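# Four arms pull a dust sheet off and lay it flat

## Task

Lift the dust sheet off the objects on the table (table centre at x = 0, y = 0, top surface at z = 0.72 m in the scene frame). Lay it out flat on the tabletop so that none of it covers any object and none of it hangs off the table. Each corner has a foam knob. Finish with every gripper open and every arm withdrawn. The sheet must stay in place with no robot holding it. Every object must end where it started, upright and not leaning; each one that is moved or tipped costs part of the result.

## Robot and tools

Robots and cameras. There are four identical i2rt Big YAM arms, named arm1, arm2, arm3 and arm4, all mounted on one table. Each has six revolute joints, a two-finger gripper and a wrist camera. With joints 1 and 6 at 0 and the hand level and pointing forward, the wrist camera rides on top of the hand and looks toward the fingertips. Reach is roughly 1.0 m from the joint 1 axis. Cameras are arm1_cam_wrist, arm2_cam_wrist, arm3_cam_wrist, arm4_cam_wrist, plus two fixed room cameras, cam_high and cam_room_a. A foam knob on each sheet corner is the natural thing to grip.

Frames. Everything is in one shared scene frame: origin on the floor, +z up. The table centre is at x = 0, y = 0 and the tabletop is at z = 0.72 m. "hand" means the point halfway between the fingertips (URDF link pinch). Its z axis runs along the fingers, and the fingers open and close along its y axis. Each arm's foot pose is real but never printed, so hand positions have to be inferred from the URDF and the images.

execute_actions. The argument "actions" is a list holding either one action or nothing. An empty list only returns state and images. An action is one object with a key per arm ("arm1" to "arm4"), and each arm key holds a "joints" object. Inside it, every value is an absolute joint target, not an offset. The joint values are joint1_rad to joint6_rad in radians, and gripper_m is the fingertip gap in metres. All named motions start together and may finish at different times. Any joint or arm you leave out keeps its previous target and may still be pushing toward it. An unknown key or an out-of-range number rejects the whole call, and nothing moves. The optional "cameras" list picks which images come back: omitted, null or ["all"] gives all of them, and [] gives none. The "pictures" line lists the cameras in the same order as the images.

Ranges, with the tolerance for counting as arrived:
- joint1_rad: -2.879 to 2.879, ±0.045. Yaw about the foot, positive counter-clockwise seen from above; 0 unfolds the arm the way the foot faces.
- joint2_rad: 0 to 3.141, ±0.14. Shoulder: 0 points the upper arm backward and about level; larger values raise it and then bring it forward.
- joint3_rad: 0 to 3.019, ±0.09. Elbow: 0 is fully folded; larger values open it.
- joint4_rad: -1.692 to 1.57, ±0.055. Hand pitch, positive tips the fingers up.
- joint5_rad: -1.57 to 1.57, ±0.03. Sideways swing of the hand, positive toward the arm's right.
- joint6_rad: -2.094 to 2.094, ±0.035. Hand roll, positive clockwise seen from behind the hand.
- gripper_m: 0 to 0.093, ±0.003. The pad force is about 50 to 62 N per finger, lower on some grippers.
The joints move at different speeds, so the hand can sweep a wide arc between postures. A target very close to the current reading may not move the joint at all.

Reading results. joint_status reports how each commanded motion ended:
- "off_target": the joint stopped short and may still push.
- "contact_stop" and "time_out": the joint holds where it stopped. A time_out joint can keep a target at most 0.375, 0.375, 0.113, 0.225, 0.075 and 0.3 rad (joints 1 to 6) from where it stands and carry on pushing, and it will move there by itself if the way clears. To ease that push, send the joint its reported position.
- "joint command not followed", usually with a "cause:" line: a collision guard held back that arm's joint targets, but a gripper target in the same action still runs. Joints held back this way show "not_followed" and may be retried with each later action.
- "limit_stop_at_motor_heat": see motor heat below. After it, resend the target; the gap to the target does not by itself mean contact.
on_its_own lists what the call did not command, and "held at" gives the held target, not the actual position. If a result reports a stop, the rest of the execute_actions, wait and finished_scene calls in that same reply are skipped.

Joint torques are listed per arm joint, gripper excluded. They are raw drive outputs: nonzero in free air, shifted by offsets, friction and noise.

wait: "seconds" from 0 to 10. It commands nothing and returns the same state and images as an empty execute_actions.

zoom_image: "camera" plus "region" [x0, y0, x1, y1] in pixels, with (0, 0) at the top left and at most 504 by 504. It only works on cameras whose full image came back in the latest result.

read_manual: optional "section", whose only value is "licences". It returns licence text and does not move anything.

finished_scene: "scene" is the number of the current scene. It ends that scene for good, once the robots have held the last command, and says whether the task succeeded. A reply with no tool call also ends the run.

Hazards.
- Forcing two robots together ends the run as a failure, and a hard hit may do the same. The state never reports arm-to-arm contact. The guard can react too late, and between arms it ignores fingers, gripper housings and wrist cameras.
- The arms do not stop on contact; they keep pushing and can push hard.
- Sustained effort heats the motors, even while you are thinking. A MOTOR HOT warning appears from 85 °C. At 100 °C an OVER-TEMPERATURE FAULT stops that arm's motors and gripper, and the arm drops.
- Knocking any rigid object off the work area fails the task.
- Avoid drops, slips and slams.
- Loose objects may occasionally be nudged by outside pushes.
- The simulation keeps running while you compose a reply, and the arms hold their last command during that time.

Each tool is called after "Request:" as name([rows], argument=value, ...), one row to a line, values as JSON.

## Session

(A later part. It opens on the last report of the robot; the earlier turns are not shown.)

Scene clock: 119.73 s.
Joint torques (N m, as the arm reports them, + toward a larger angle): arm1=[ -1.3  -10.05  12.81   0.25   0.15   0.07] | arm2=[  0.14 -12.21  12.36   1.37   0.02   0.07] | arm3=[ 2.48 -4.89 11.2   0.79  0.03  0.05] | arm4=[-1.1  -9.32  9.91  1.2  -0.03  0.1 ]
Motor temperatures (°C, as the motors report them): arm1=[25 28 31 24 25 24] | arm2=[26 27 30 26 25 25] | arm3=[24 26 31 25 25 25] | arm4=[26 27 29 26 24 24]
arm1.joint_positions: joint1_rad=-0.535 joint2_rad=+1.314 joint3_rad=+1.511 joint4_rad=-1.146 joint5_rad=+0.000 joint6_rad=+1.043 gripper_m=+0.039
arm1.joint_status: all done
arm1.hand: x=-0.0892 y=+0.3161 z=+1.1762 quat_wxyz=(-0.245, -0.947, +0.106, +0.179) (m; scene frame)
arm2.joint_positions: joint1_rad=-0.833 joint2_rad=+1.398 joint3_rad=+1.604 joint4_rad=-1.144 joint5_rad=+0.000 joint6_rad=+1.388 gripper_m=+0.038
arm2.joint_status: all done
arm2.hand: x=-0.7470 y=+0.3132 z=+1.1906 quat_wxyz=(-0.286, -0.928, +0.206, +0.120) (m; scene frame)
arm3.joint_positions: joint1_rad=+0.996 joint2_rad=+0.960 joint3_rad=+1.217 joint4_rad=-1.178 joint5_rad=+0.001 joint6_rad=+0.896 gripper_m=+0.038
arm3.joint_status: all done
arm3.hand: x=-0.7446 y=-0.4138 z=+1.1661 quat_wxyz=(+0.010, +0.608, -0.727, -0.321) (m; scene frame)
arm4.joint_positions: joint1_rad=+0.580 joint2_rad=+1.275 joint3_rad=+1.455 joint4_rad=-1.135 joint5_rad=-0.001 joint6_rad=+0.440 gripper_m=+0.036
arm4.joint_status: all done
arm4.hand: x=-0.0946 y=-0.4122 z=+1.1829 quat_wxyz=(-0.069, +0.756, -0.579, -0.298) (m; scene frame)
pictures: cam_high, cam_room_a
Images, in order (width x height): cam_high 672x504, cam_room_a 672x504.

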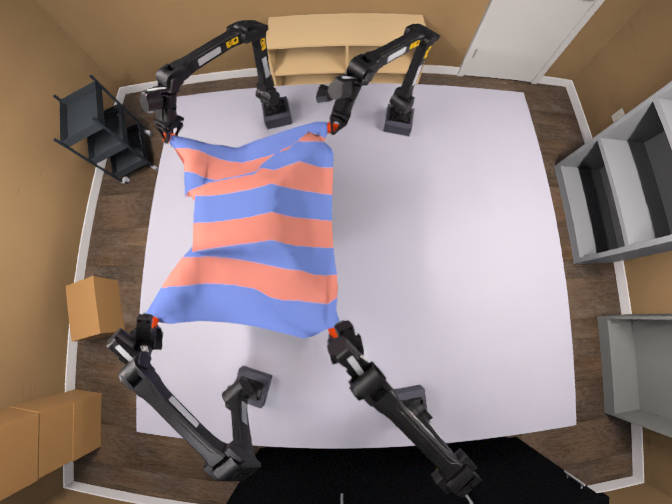

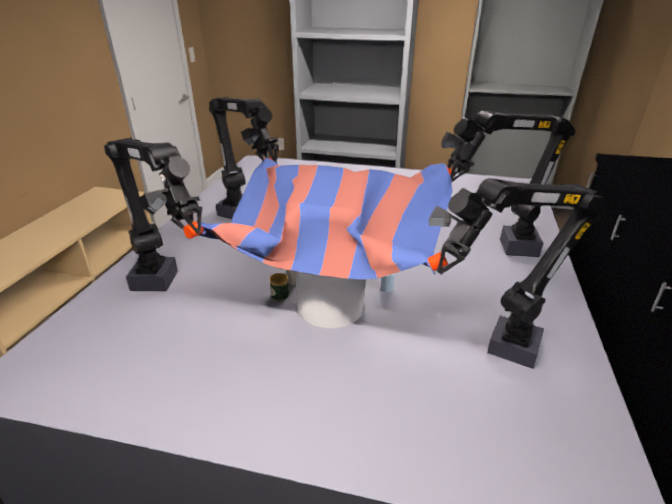

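Request:
execute_actions([
  {"arm1":{"joints":{"joint1_rad":0.13,"joint2_rad":0.905,"joint3_rad":1.218,"joint4_rad":-1.31,"joint6_rad":0.71}},"arm2":{"joints":{"joint1_rad":-0.25,"joint2_rad":1.07,"joint3_rad":1.317,"joint4_rad":-1.25,"joint6_rad":2.05}},"arm3":{"joints":{"joint1_rad":0.115,"joint2_rad":0.73,"joint3_rad":1.145,"joint4_rad":-1.415,"joint6_rad":0.63}},"arm4":{"joints":{"joint1_rad":-0.14,"joint2_rad":0.963,"joint3_rad":1.25,"joint4_rad":-1.29,"joint6_rad":-0.8}}},
], cameras=["cam_high","cam_room_a"])

Scene clock: 144.77 s.
Joint torques (N m, as the arm reports them, + toward a larger angle): arm1=[ 0.86 -2.3   9.88  0.22  0.11 -0.15] | arm2=[ 1.   -4.83 11.    1.23  0.08  0.1 ] | arm3=[ 1.67 -2.04 10.52  0.73 -0.02 -0.03] | arm4=[-1.75 -4.47  7.78  1.28 -0.17 -0.05]
Motor temperatures (°C, as the motors report them): arm1=[25 28 32 24 25 24] | arm2=[26 27 30 26 25 25] | arm3=[24 25 32 25 25 25] | arm4=[26 26 30 26 24 24]
arm1.joint_positions: joint1_rad=+0.119 joint2_rad=+0.892 joint3_rad=+1.230 joint4_rad=-1.300 joint5_rad=-0.001 joint6_rad=+0.719 gripper_m=+0.039
arm1.joint_status: all done
arm1.hand: x=+0.2252 y=+0.3523 z=+1.1826 quat_wxyz=(-0.268, -0.887, -0.351, +0.133) (m; scene frame)
arm2.joint_positions: joint1_rad=-0.253 joint2_rad=+1.055 joint3_rad=+1.324 joint4_rad=-1.233 joint5_rad=-0.002 joint6_rad=+2.034 gripper_m=+0.038
arm2.joint_status: all done
arm2.hand: x=-0.4476 y=+0.3530 z=+1.1895 quat_wxyz=(-0.292, -0.924, +0.238, -0.065) (m; scene frame)
arm3.joint_positions: joint1_rad=+0.118 joint2_rad=+0.725 joint3_rad=+1.130 joint4_rad=-1.404 joint5_rad=+0.002 joint6_rad=+0.638 gripper_m=+0.038
arm3.joint_status: all done
arm3.hand: x=-0.4524 y=-0.4344 z=+1.1594 quat_wxyz=(-0.144, +0.361, -0.889, -0.241) (m; scene frame)
arm4.joint_positions: joint1_rad=-0.129 joint2_rad=+0.960 joint3_rad=+1.253 joint4_rad=-1.278 joint5_rad=+0.000 joint6_rad=-0.787 gripper_m=+0.036
arm4.joint_status: all done
arm4.hand: x=+0.2275 y=-0.4283 z=+1.1890 quat_wxyz=(-0.273, +0.882, -0.369, -0.110) (m; scene frame)
pictures: cam_high, cam_room_a
Images, in order (width x height): cam_high 672x504, cam_room_a 672x504.

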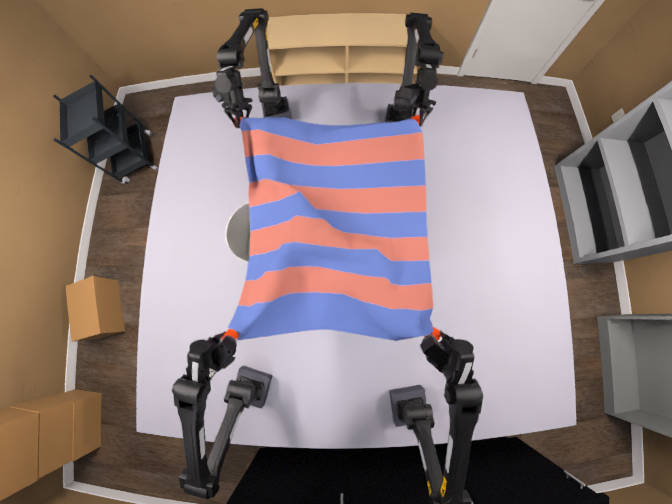

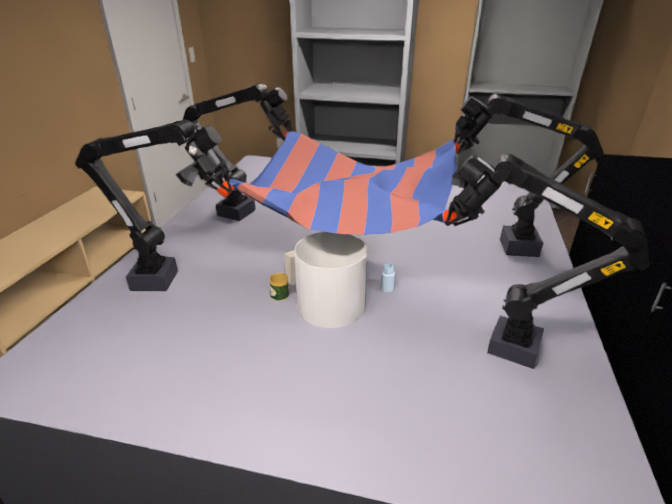

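Request:
execute_actions([
  {"arm1":{"joints":{"joint1_rad":1.2,"joint2_rad":1.39,"joint3_rad":1.585,"joint4_rad":-1.195,"joint6_rad":1.78}},"arm2":{"joints":{"joint1_rad":0.65,"joint2_rad":1.43,"joint3_rad":1.625,"joint4_rad":-1.195}},"arm3":{"joints":{"joint1_rad":-0.816,"joint2_rad":1.4,"joint3_rad":1.595,"joint4_rad":-1.195,"joint6_rad":-0.3}},"arm4":{"joints":{"joint1_rad":-1.067,"joint2_rad":1.54,"joint3_rad":1.75,"joint4_rad":-1.2,"joint6_rad":-1.73}}},
], cameras=["cam_high","cam_room_a"])

Scene clock: 155.33 s.
Joint torques (N m, as the arm reports them, + toward a larger angle): arm1=[  0.08 -13.17  16.44   0.97   0.12   0.06] | arm2=[  1.07 -15.24  16.24   1.92  -0.18  -0.07] | arm3=[  0.87 -12.58  13.77   1.37   0.11   0.08] | arm4=[ -0.8  -15.23  12.93   1.94  -0.01  -0.07]
Motor temperatures (°C, as the motors report them): arm1=[25 27 32 24 25 24] | arm2=[26 26 30 26 25 25] | arm3=[24 25 33 25 25 25] | arm4=[26 26 30 26 24 24]
arm1.joint_positions: joint1_rad=+1.195 joint2_rad=+1.411 joint3_rad=+1.518 joint4_rad=-1.201 joint5_rad=+0.000 joint6_rad=+1.772 gripper_m=+0.039
arm1.joint_status: all done
arm1.hand: x=+0.6908 y=+0.3975 z=+1.1305 quat_wxyz=(-0.197, -0.899, -0.368, -0.135) (m; scene frame)
arm2.joint_positions: joint1_rad=+0.646 joint2_rad=+1.442 joint3_rad=+1.572 joint4_rad=-1.197 joint5_rad=+0.006 joint6_rad=+2.053 gripper_m=+0.038
arm2.joint_status: all done
arm2.hand: x=-0.0247 y=+0.4026 z=+1.1465 quat_wxyz=(-0.198, -0.951, -0.180, -0.154) (m; scene frame)
arm3.joint_positions: joint1_rad=-0.814 joint2_rad=+1.420 joint3_rad=+1.545 joint4_rad=-1.203 joint5_rad=-0.002 joint6_rad=-0.298 gripper_m=+0.038
arm3.joint_status: all done
arm3.hand: x=-0.0279 y=-0.4548 z=+1.1264 quat_wxyz=(-0.239, +0.369, -0.898, -0.024) (m; scene frame)
arm4.joint_positions: joint1_rad=-1.067 joint2_rad=+1.562 joint3_rad=+1.679 joint4_rad=-1.212 joint5_rad=-0.005 joint6_rad=-1.713 gripper_m=+0.036
arm4.joint_status: all done
arm4.hand: x=+0.6931 y=-0.4515 z=+1.1406 quat_wxyz=(-0.208, +0.893, -0.380, +0.120) (m; scene frame)
pictures: cam_high, cam_room_a
Images, in order (width x height): cam_high 672x504, cam_room_a 672x504.

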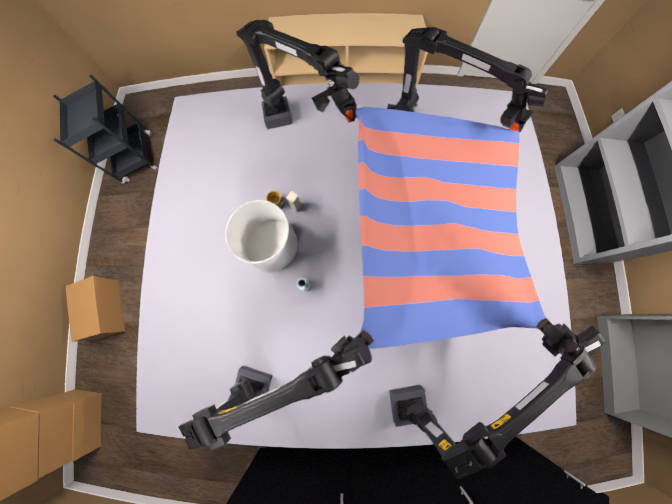

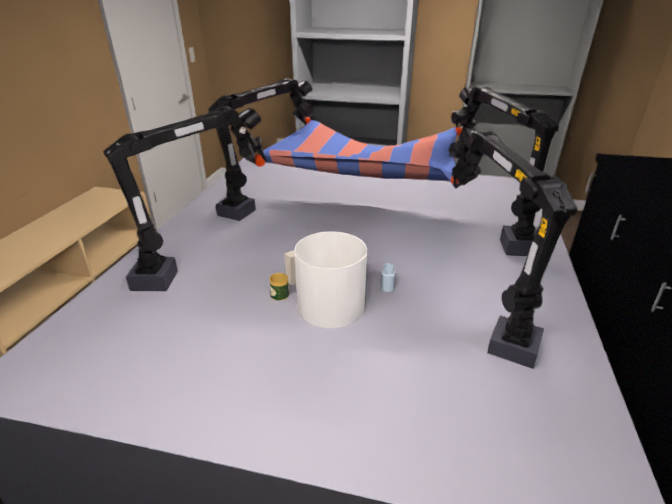

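Request:
execute_actions([
  {"arm1":{"joints":{"joint1_rad":1.25,"joint2_rad":1.826,"joint3_rad":1.022,"joint4_rad":-0.496}},"arm2":{"joints":{"joint2_rad":1.885,"joint3_rad":1.118,"joint4_rad":-0.533}},"arm3":{"joints":{"joint1_rad":-0.85,"joint2_rad":1.843,"joint3_rad":1.05,"joint4_rad":-0.507}},"arm4":{"joints":{"joint1_rad":-1.095,"joint2_rad":1.93,"joint3_rad":1.218,"joint4_rad":-0.574}}},
])

Scene clock: 169.40 s.
Joint torques (N m, as the arm reports them, + toward a larger angle): arm1=[  1.79 -15.81   6.7    0.86  -0.01   0.  ] | arm2=[  1.64 -18.11   8.81   1.38  -0.25  -0.15] | arm3=[  0.86 -12.55   6.66   1.1    0.3    0.13] | arm4=[ -1.81 -15.96   5.53   1.78   0.02  -0.07]
Motor temperatures (°C, as the motors report them): arm1=[25 28 35 24 25 24] | arm2=[26 27 32 26 25 25] | arm3=[24 26 35 25 25 25] | arm4=[26 26 32 26 24 24]
arm1.joint_positions: joint1_rad=+1.235 joint2_rad=+1.842 joint3_rad=+1.032 joint4_rad=-0.515 joint5_rad=+0.002 joint6_rad=+1.775 gripper_m=+0.038
arm1.joint_status: all done
arm1.hand: x=+0.6968 y=+0.4200 z=+0.7550 quat_wxyz=(-0.102, -0.911, -0.393, -0.073) (m; scene frame)
arm2.joint_positions: joint1_rad=+0.637 joint2_rad=+1.887 joint3_rad=+1.113 joint4_rad=-0.534 joint5_rad=+0.008 joint6_rad=+2.064 gripper_m=+0.038
arm2.joint_status: all done
arm2.hand: x=-0.0250 y=+0.3961 z=+0.7624 quat_wxyz=(-0.106, -0.976, -0.175, -0.080) (m; scene frame)
arm3.joint_positions: joint1_rad=-0.836 joint2_rad=+1.829 joint3_rad=+1.054 joint4_rad=-0.519 joint5_rad=-0.010 joint6_rad=-0.308 gripper_m=+0.037
arm3.joint_status: all done
arm3.hand: x=-0.0285 y=-0.4658 z=+0.7561 quat_wxyz=(-0.134, +0.371, -0.919, -0.015) (m; scene frame)
arm4.joint_positions: joint1_rad=-1.079 joint2_rad=+1.930 joint3_rad=+1.227 joint4_rad=-0.590 joint5_rad=-0.006 joint6_rad=-1.718 gripper_m=+0.035
arm4.joint_status: all done
arm4.hand: x=+0.6971 y=-0.4541 z=+0.7825 quat_wxyz=(-0.125, +0.909, -0.391, +0.070) (m; scene frame)
pictures: arm1_cam_wrist, arm2_cam_wrist, arm3_cam_wrist, arm4_cam_wrist, cam_high, cam_room_a
Images, in order (width x height): arm1_cam_wrist 672x504, arm2_cam_wrist 672x504, arm3_cam_wrist 672x504, arm4_cam_wrist 672x504, cam_high 672x504, cam_room_a 672x504.

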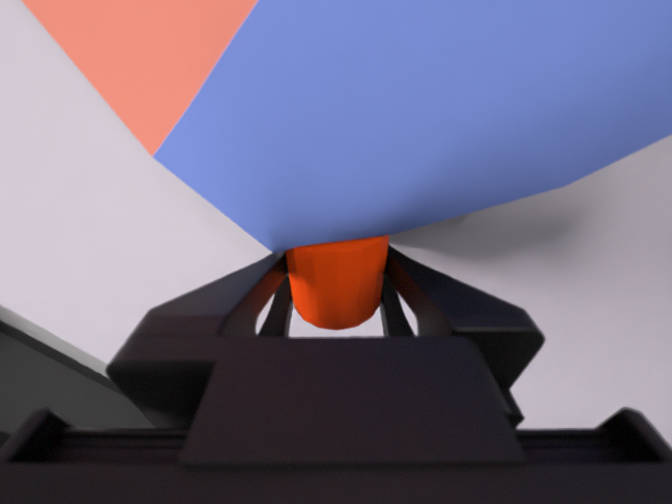

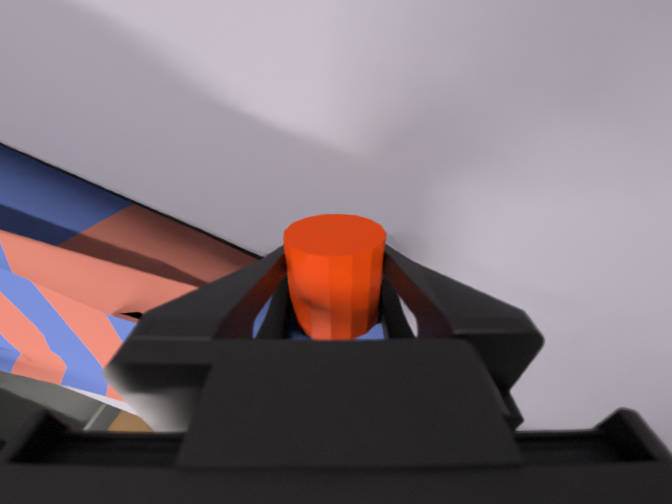

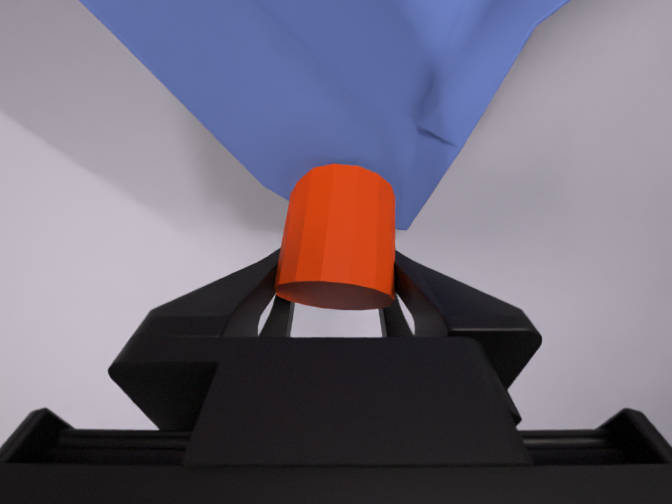

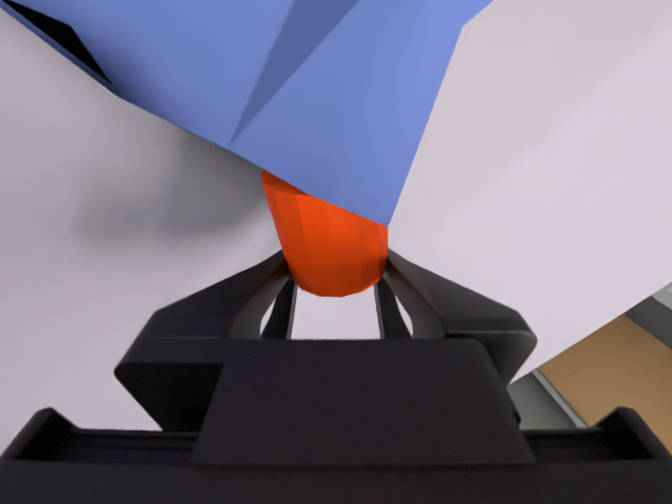

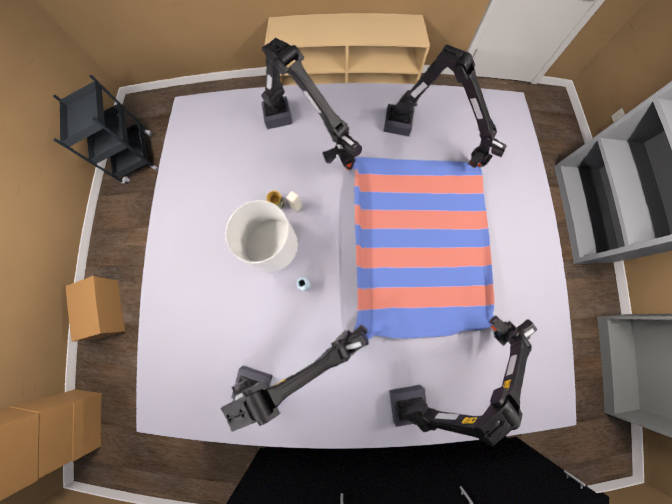

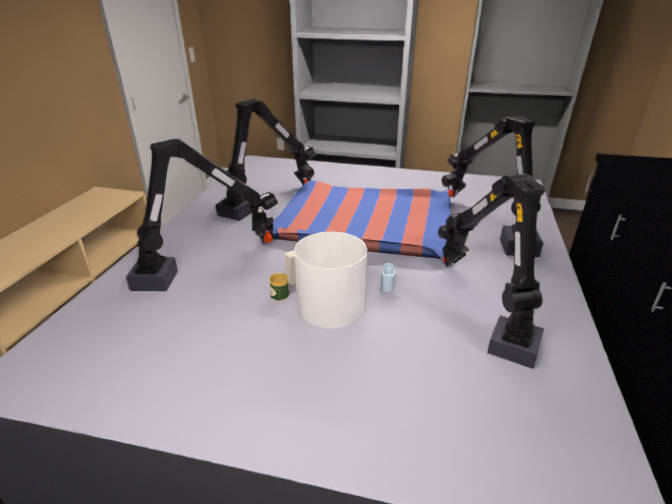

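Request:
execute_actions([
  {"arm1":{"joints":{"joint1_rad":1.29,"joint2_rad":1.9,"joint4_rad":-0.3}},"arm2":{"joints":{"joint1_rad":0.61,"joint2_rad":1.93,"joint4_rad":-0.6}},"arm3":{"joints":{"joint1_rad":-0.82,"joint2_rad":1.87,"joint4_rad":-0.59}},"arm4":{"joints":{"joint1_rad":-1.15,"joint2_rad":2.03,"joint4_rad":-0.36}}},
], cameras=["cam_high","cam_room_a","arm4_cam_wrist"])

Request:
execute_actions([
  {"arm1":{"joints":{"gripper_m":0.09}},"arm2":{"joints":{"gripper_m":0.09}},"arm3":{"joints":{"gripper_m":0.09}},"arm4":{"joints":{"gripper_m":0.09}}},
], cameras=[])

Request:
execute_actions([
  {"arm1":{"joints":{"joint2_rad":1.1}},"arm2":{"joints":{"joint2_rad":1.2}},"arm3":{"joints":{"joint2_rad":1.2}},"arm4":{"joints":{"joint2_rad":1.1}}},
], cameras=["cam_high","cam_room_a"])

Scene clock: 181.13 s.
Joint torques (N m, as the arm reports them, + toward a larger angle): arm1=[  2.01 -14.08   7.37   1.85  -0.28   0.06] | arm2=[  0.2  -14.08   8.37  -0.47   0.05  -0.15] | arm3=[  2.13 -13.2    6.03  -0.08   0.24   0.13] | arm4=[ -2.33 -15.22   5.25   2.53   0.18  -0.07]
Motor temperatures (°C, as the motors report them): arm1=[25 29 32 24 25 24] | arm2=[26 27 30 26 25 25] | arm3=[24 26 32 25 25 25] | arm4=[26 27 30 26 24 24]
arm1.joint_positions: joint1_rad=+1.262 joint2_rad=+1.877 joint3_rad=+1.019 joint4_rad=-0.338 joint5_rad=+0.009 joint6_rad=+1.778 gripper_m=+0.038
arm1.joint_status: all done
arm1.hand: x=+0.7279 y=+0.4165 z=+0.7463 quat_wxyz=(-0.155, -0.897, -0.399, -0.109) (m; scene frame)
arm2.joint_positions: joint1_rad=+0.616 joint2_rad=+1.887 joint3_rad=+1.118 joint4_rad=-0.559 joint5_rad=-0.001 joint6_rad=+2.064 gripper_m=+0.038
arm2.joint_status: all done
arm2.hand: x=-0.0338 y=+0.3914 z=+0.7626 quat_wxyz=(-0.096, -0.978, -0.166, -0.076) (m; scene frame)
arm3.joint_positions: joint1_rad=-0.813 joint2_rad=+1.851 joint3_rad=+1.054 joint4_rad=-0.571 joint5_rad=-0.006 joint6_rad=-0.308 gripper_m=+0.037
arm3.joint_status: all done
arm3.hand: x=-0.0481 y=-0.4633 z=+0.7418 quat_wxyz=(-0.097, +0.383, -0.918, -0.012) (m; scene frame)
arm4.joint_positions: joint1_rad=-1.130 joint2_rad=+2.012 joint3_rad=+1.226 joint4_rad=-0.389 joint5_rad=-0.010 joint6_rad=-1.718 gripper_m=+0.035
arm4.joint_status: all done
arm4.hand: x=+0.7405 y=-0.4600 z=+0.7517 quat_wxyz=(-0.173, +0.890, -0.409, +0.103) (m; scene frame)
pictures: arm4_cam_wrist, cam_high, cam_room_a
Images, in order (width x height): arm4_cam_wrist 672x504, cam_high 672x504, cam_room_a 672x504.

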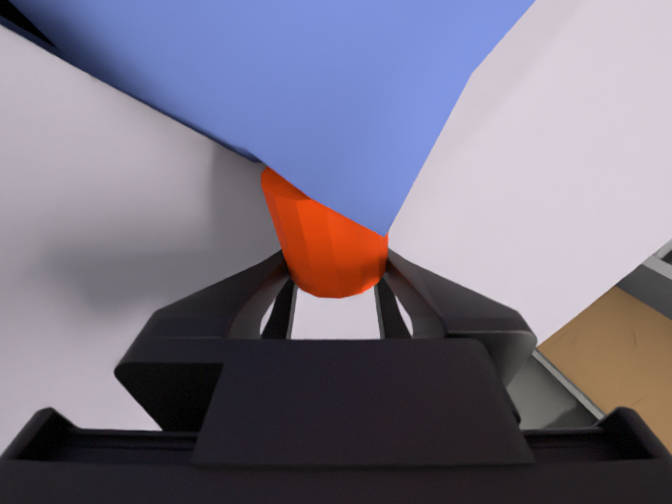

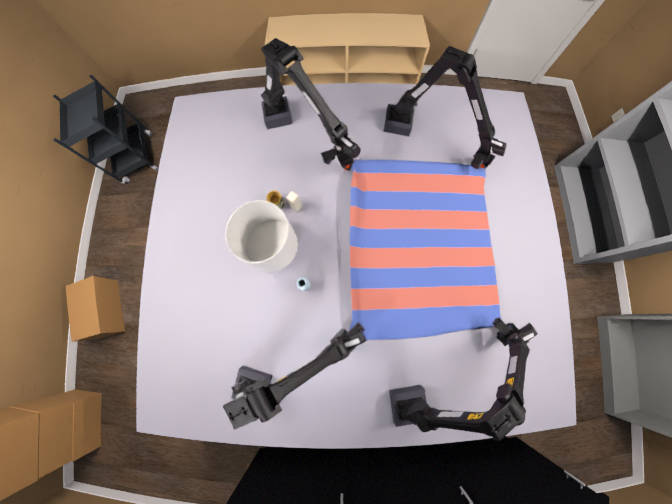

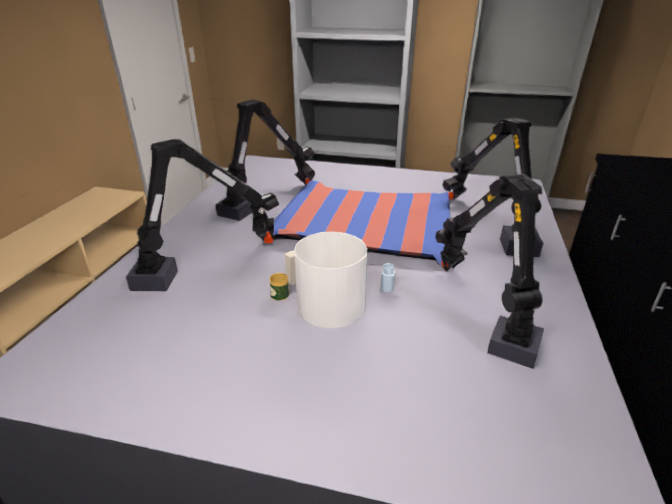

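Scene clock: 181.87 s.
Joint torques (N m, as the arm reports them, + toward a larger angle): arm1=[  2.5  -14.     7.32   0.17  -0.28   0.  ] | arm2=[  0.22 -14.38   8.26   0.55   0.09  -0.15] | arm3=[  1.97 -13.05   6.33   0.03  -0.09   0.09] | arm4=[ -2.23 -14.75   5.3    1.06  -0.01  -0.04]
Motor temperatures (°C, as the motors report them): arm1=[25 29 32 24 25 24] | arm2=[26 27 30 26 25 25] | arm3=[24 26 32 25 25 25] | arm4=[26 27 30 26 24 24]
arm1.joint_positions: joint1_rad=+1.262 joint2_rad=+1.874 joint3_rad=+1.027 joint4_rad=-0.290 joint5_rad=+0.007 joint6_rad=+1.777 gripper_m=+0.090
arm1.joint_status: all done
arm1.hand: x=+0.7419 y=+0.4092 z=+0.7557 quat_wxyz=(-0.178, -0.891, -0.397, -0.127) (m; scene frame)
arm2.joint_positions: joint1_rad=+0.616 joint2_rad=+1.892 joint3_rad=+1.118 joint4_rad=-0.584 joint5_rad=-0.002 joint6_rad=+2.064 gripper_m=+0.090
arm2.joint_status: all done
arm2.hand: x=-0.0386 y=+0.3961 z=+0.7587 quat_wxyz=(-0.084, -0.980, -0.167, -0.067) (m; scene frame)
arm3.joint_positions: joint1_rad=-0.819 joint2_rad=+1.851 joint3_rad=+1.054 joint4_rad=-0.576 joint5_rad=+0.001 joint6_rad=-0.303 gripper_m=+0.090
arm3.joint_status: all done
arm3.hand: x=-0.0472 y=-0.4679 z=+0.7415 quat_wxyz=(-0.095, +0.378, -0.921, -0.008) (m; scene frame)
arm4.joint_positions: joint1_rad=-1.130 joint2_rad=+2.003 joint3_rad=+1.228 joint4_rad=-0.349 joint5_rad=-0.005 joint6_rad=-1.718 gripper_m=+0.090
arm4.joint_status: all done
arm4.hand: x=+0.7506 y=-0.4548 z=+0.7618 quat_wxyz=(-0.192, +0.885, -0.407, +0.118) (m; scene frame)
pictures: none
No camera images: the call's "cameras" was empty. Leave "cameras" out to get every camera's image.

Scene clock: 183.53 s.
Joint torques (N m, as the arm reports them, + toward a larger angle): arm1=[ 0.51 -5.64 11.95  1.5   0.    0.01] | arm2=[ 0.25 -7.54 12.98  1.88  0.06 -0.19] | arm3=[ 2.13 -7.7  11.4   1.18 -0.09  0.09] | arm4=[-1.86 -7.15  9.56  2.09 -0.03  0.02]
Motor temperatures (°C, as the motors report them): arm1=[25 28 32 24 25 24] | arm2=[26 27 30 26 25 25] | arm3=[24 26 32 25 25 25] | arm4=[26 27 30 26 24 24]
arm1.joint_positions: joint1_rad=+1.275 joint2_rad=+1.080 joint3_rad=+1.021 joint4_rad=-0.294 joint5_rad=+0.002 joint6_rad=+1.777 gripper_m=+0.090
arm1.joint_status: all done
arm1.hand: x=+0.7071 y=+0.4361 z=+1.1820 quat_wxyz=(-0.463, -0.746, -0.338, -0.341) (m; scene frame)
arm2.joint_positions: joint1_rad=+0.616 joint2_rad=+1.178 joint3_rad=+1.110 joint4_rad=-0.588 joint5_rad=-0.002 joint6_rad=+2.063 gripper_m=+0.090
arm2.joint_status: all done
arm2.hand: x=-0.0509 y=+0.4068 z=+1.1279 quat_wxyz=(-0.349, -0.884, -0.151, -0.273) (m; scene frame)
arm3.joint_positions: joint1_rad=-0.819 joint2_rad=+1.185 joint3_rad=+1.037 joint4_rad=-0.582 joint5_rad=+0.001 joint6_rad=-0.303 gripper_m=+0.090
arm3.joint_status: all done
arm3.hand: x=-0.0482 y=-0.4687 z=+1.0675 quat_wxyz=(-0.404, +0.347, -0.846, -0.035) (m; scene frame)
arm4.joint_positions: joint1_rad=-1.135 joint2_rad=+1.093 joint3_rad=+1.207 joint4_rad=-0.352 joint5_rad=-0.003 joint6_rad=-1.720 gripper_m=+0.090
arm4.joint_status: all done
arm4.hand: x=+0.6708 y=-0.5135 z=+1.2874 quat_wxyz=(-0.521, +0.711, -0.330, +0.338) (m; scene frame)
pictures: cam_high, cam_room_a
Images, in order (width x height): cam_high 672x504, cam_room_a 672x504.

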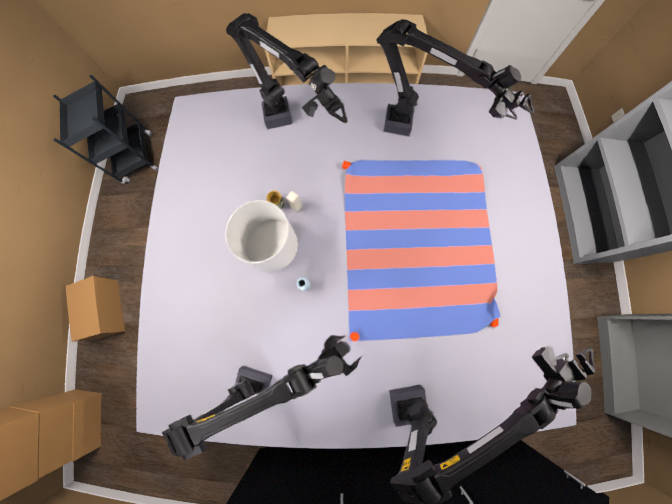

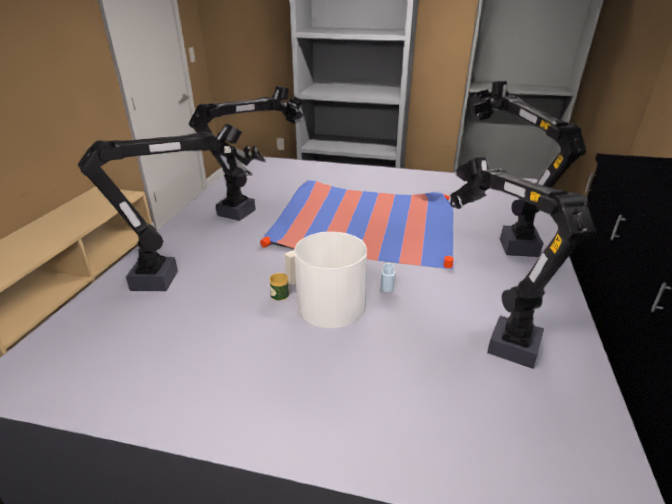

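Nearly flat; accept.

Request:
finished_scene(scene=1)

The scene is finished: the task was done.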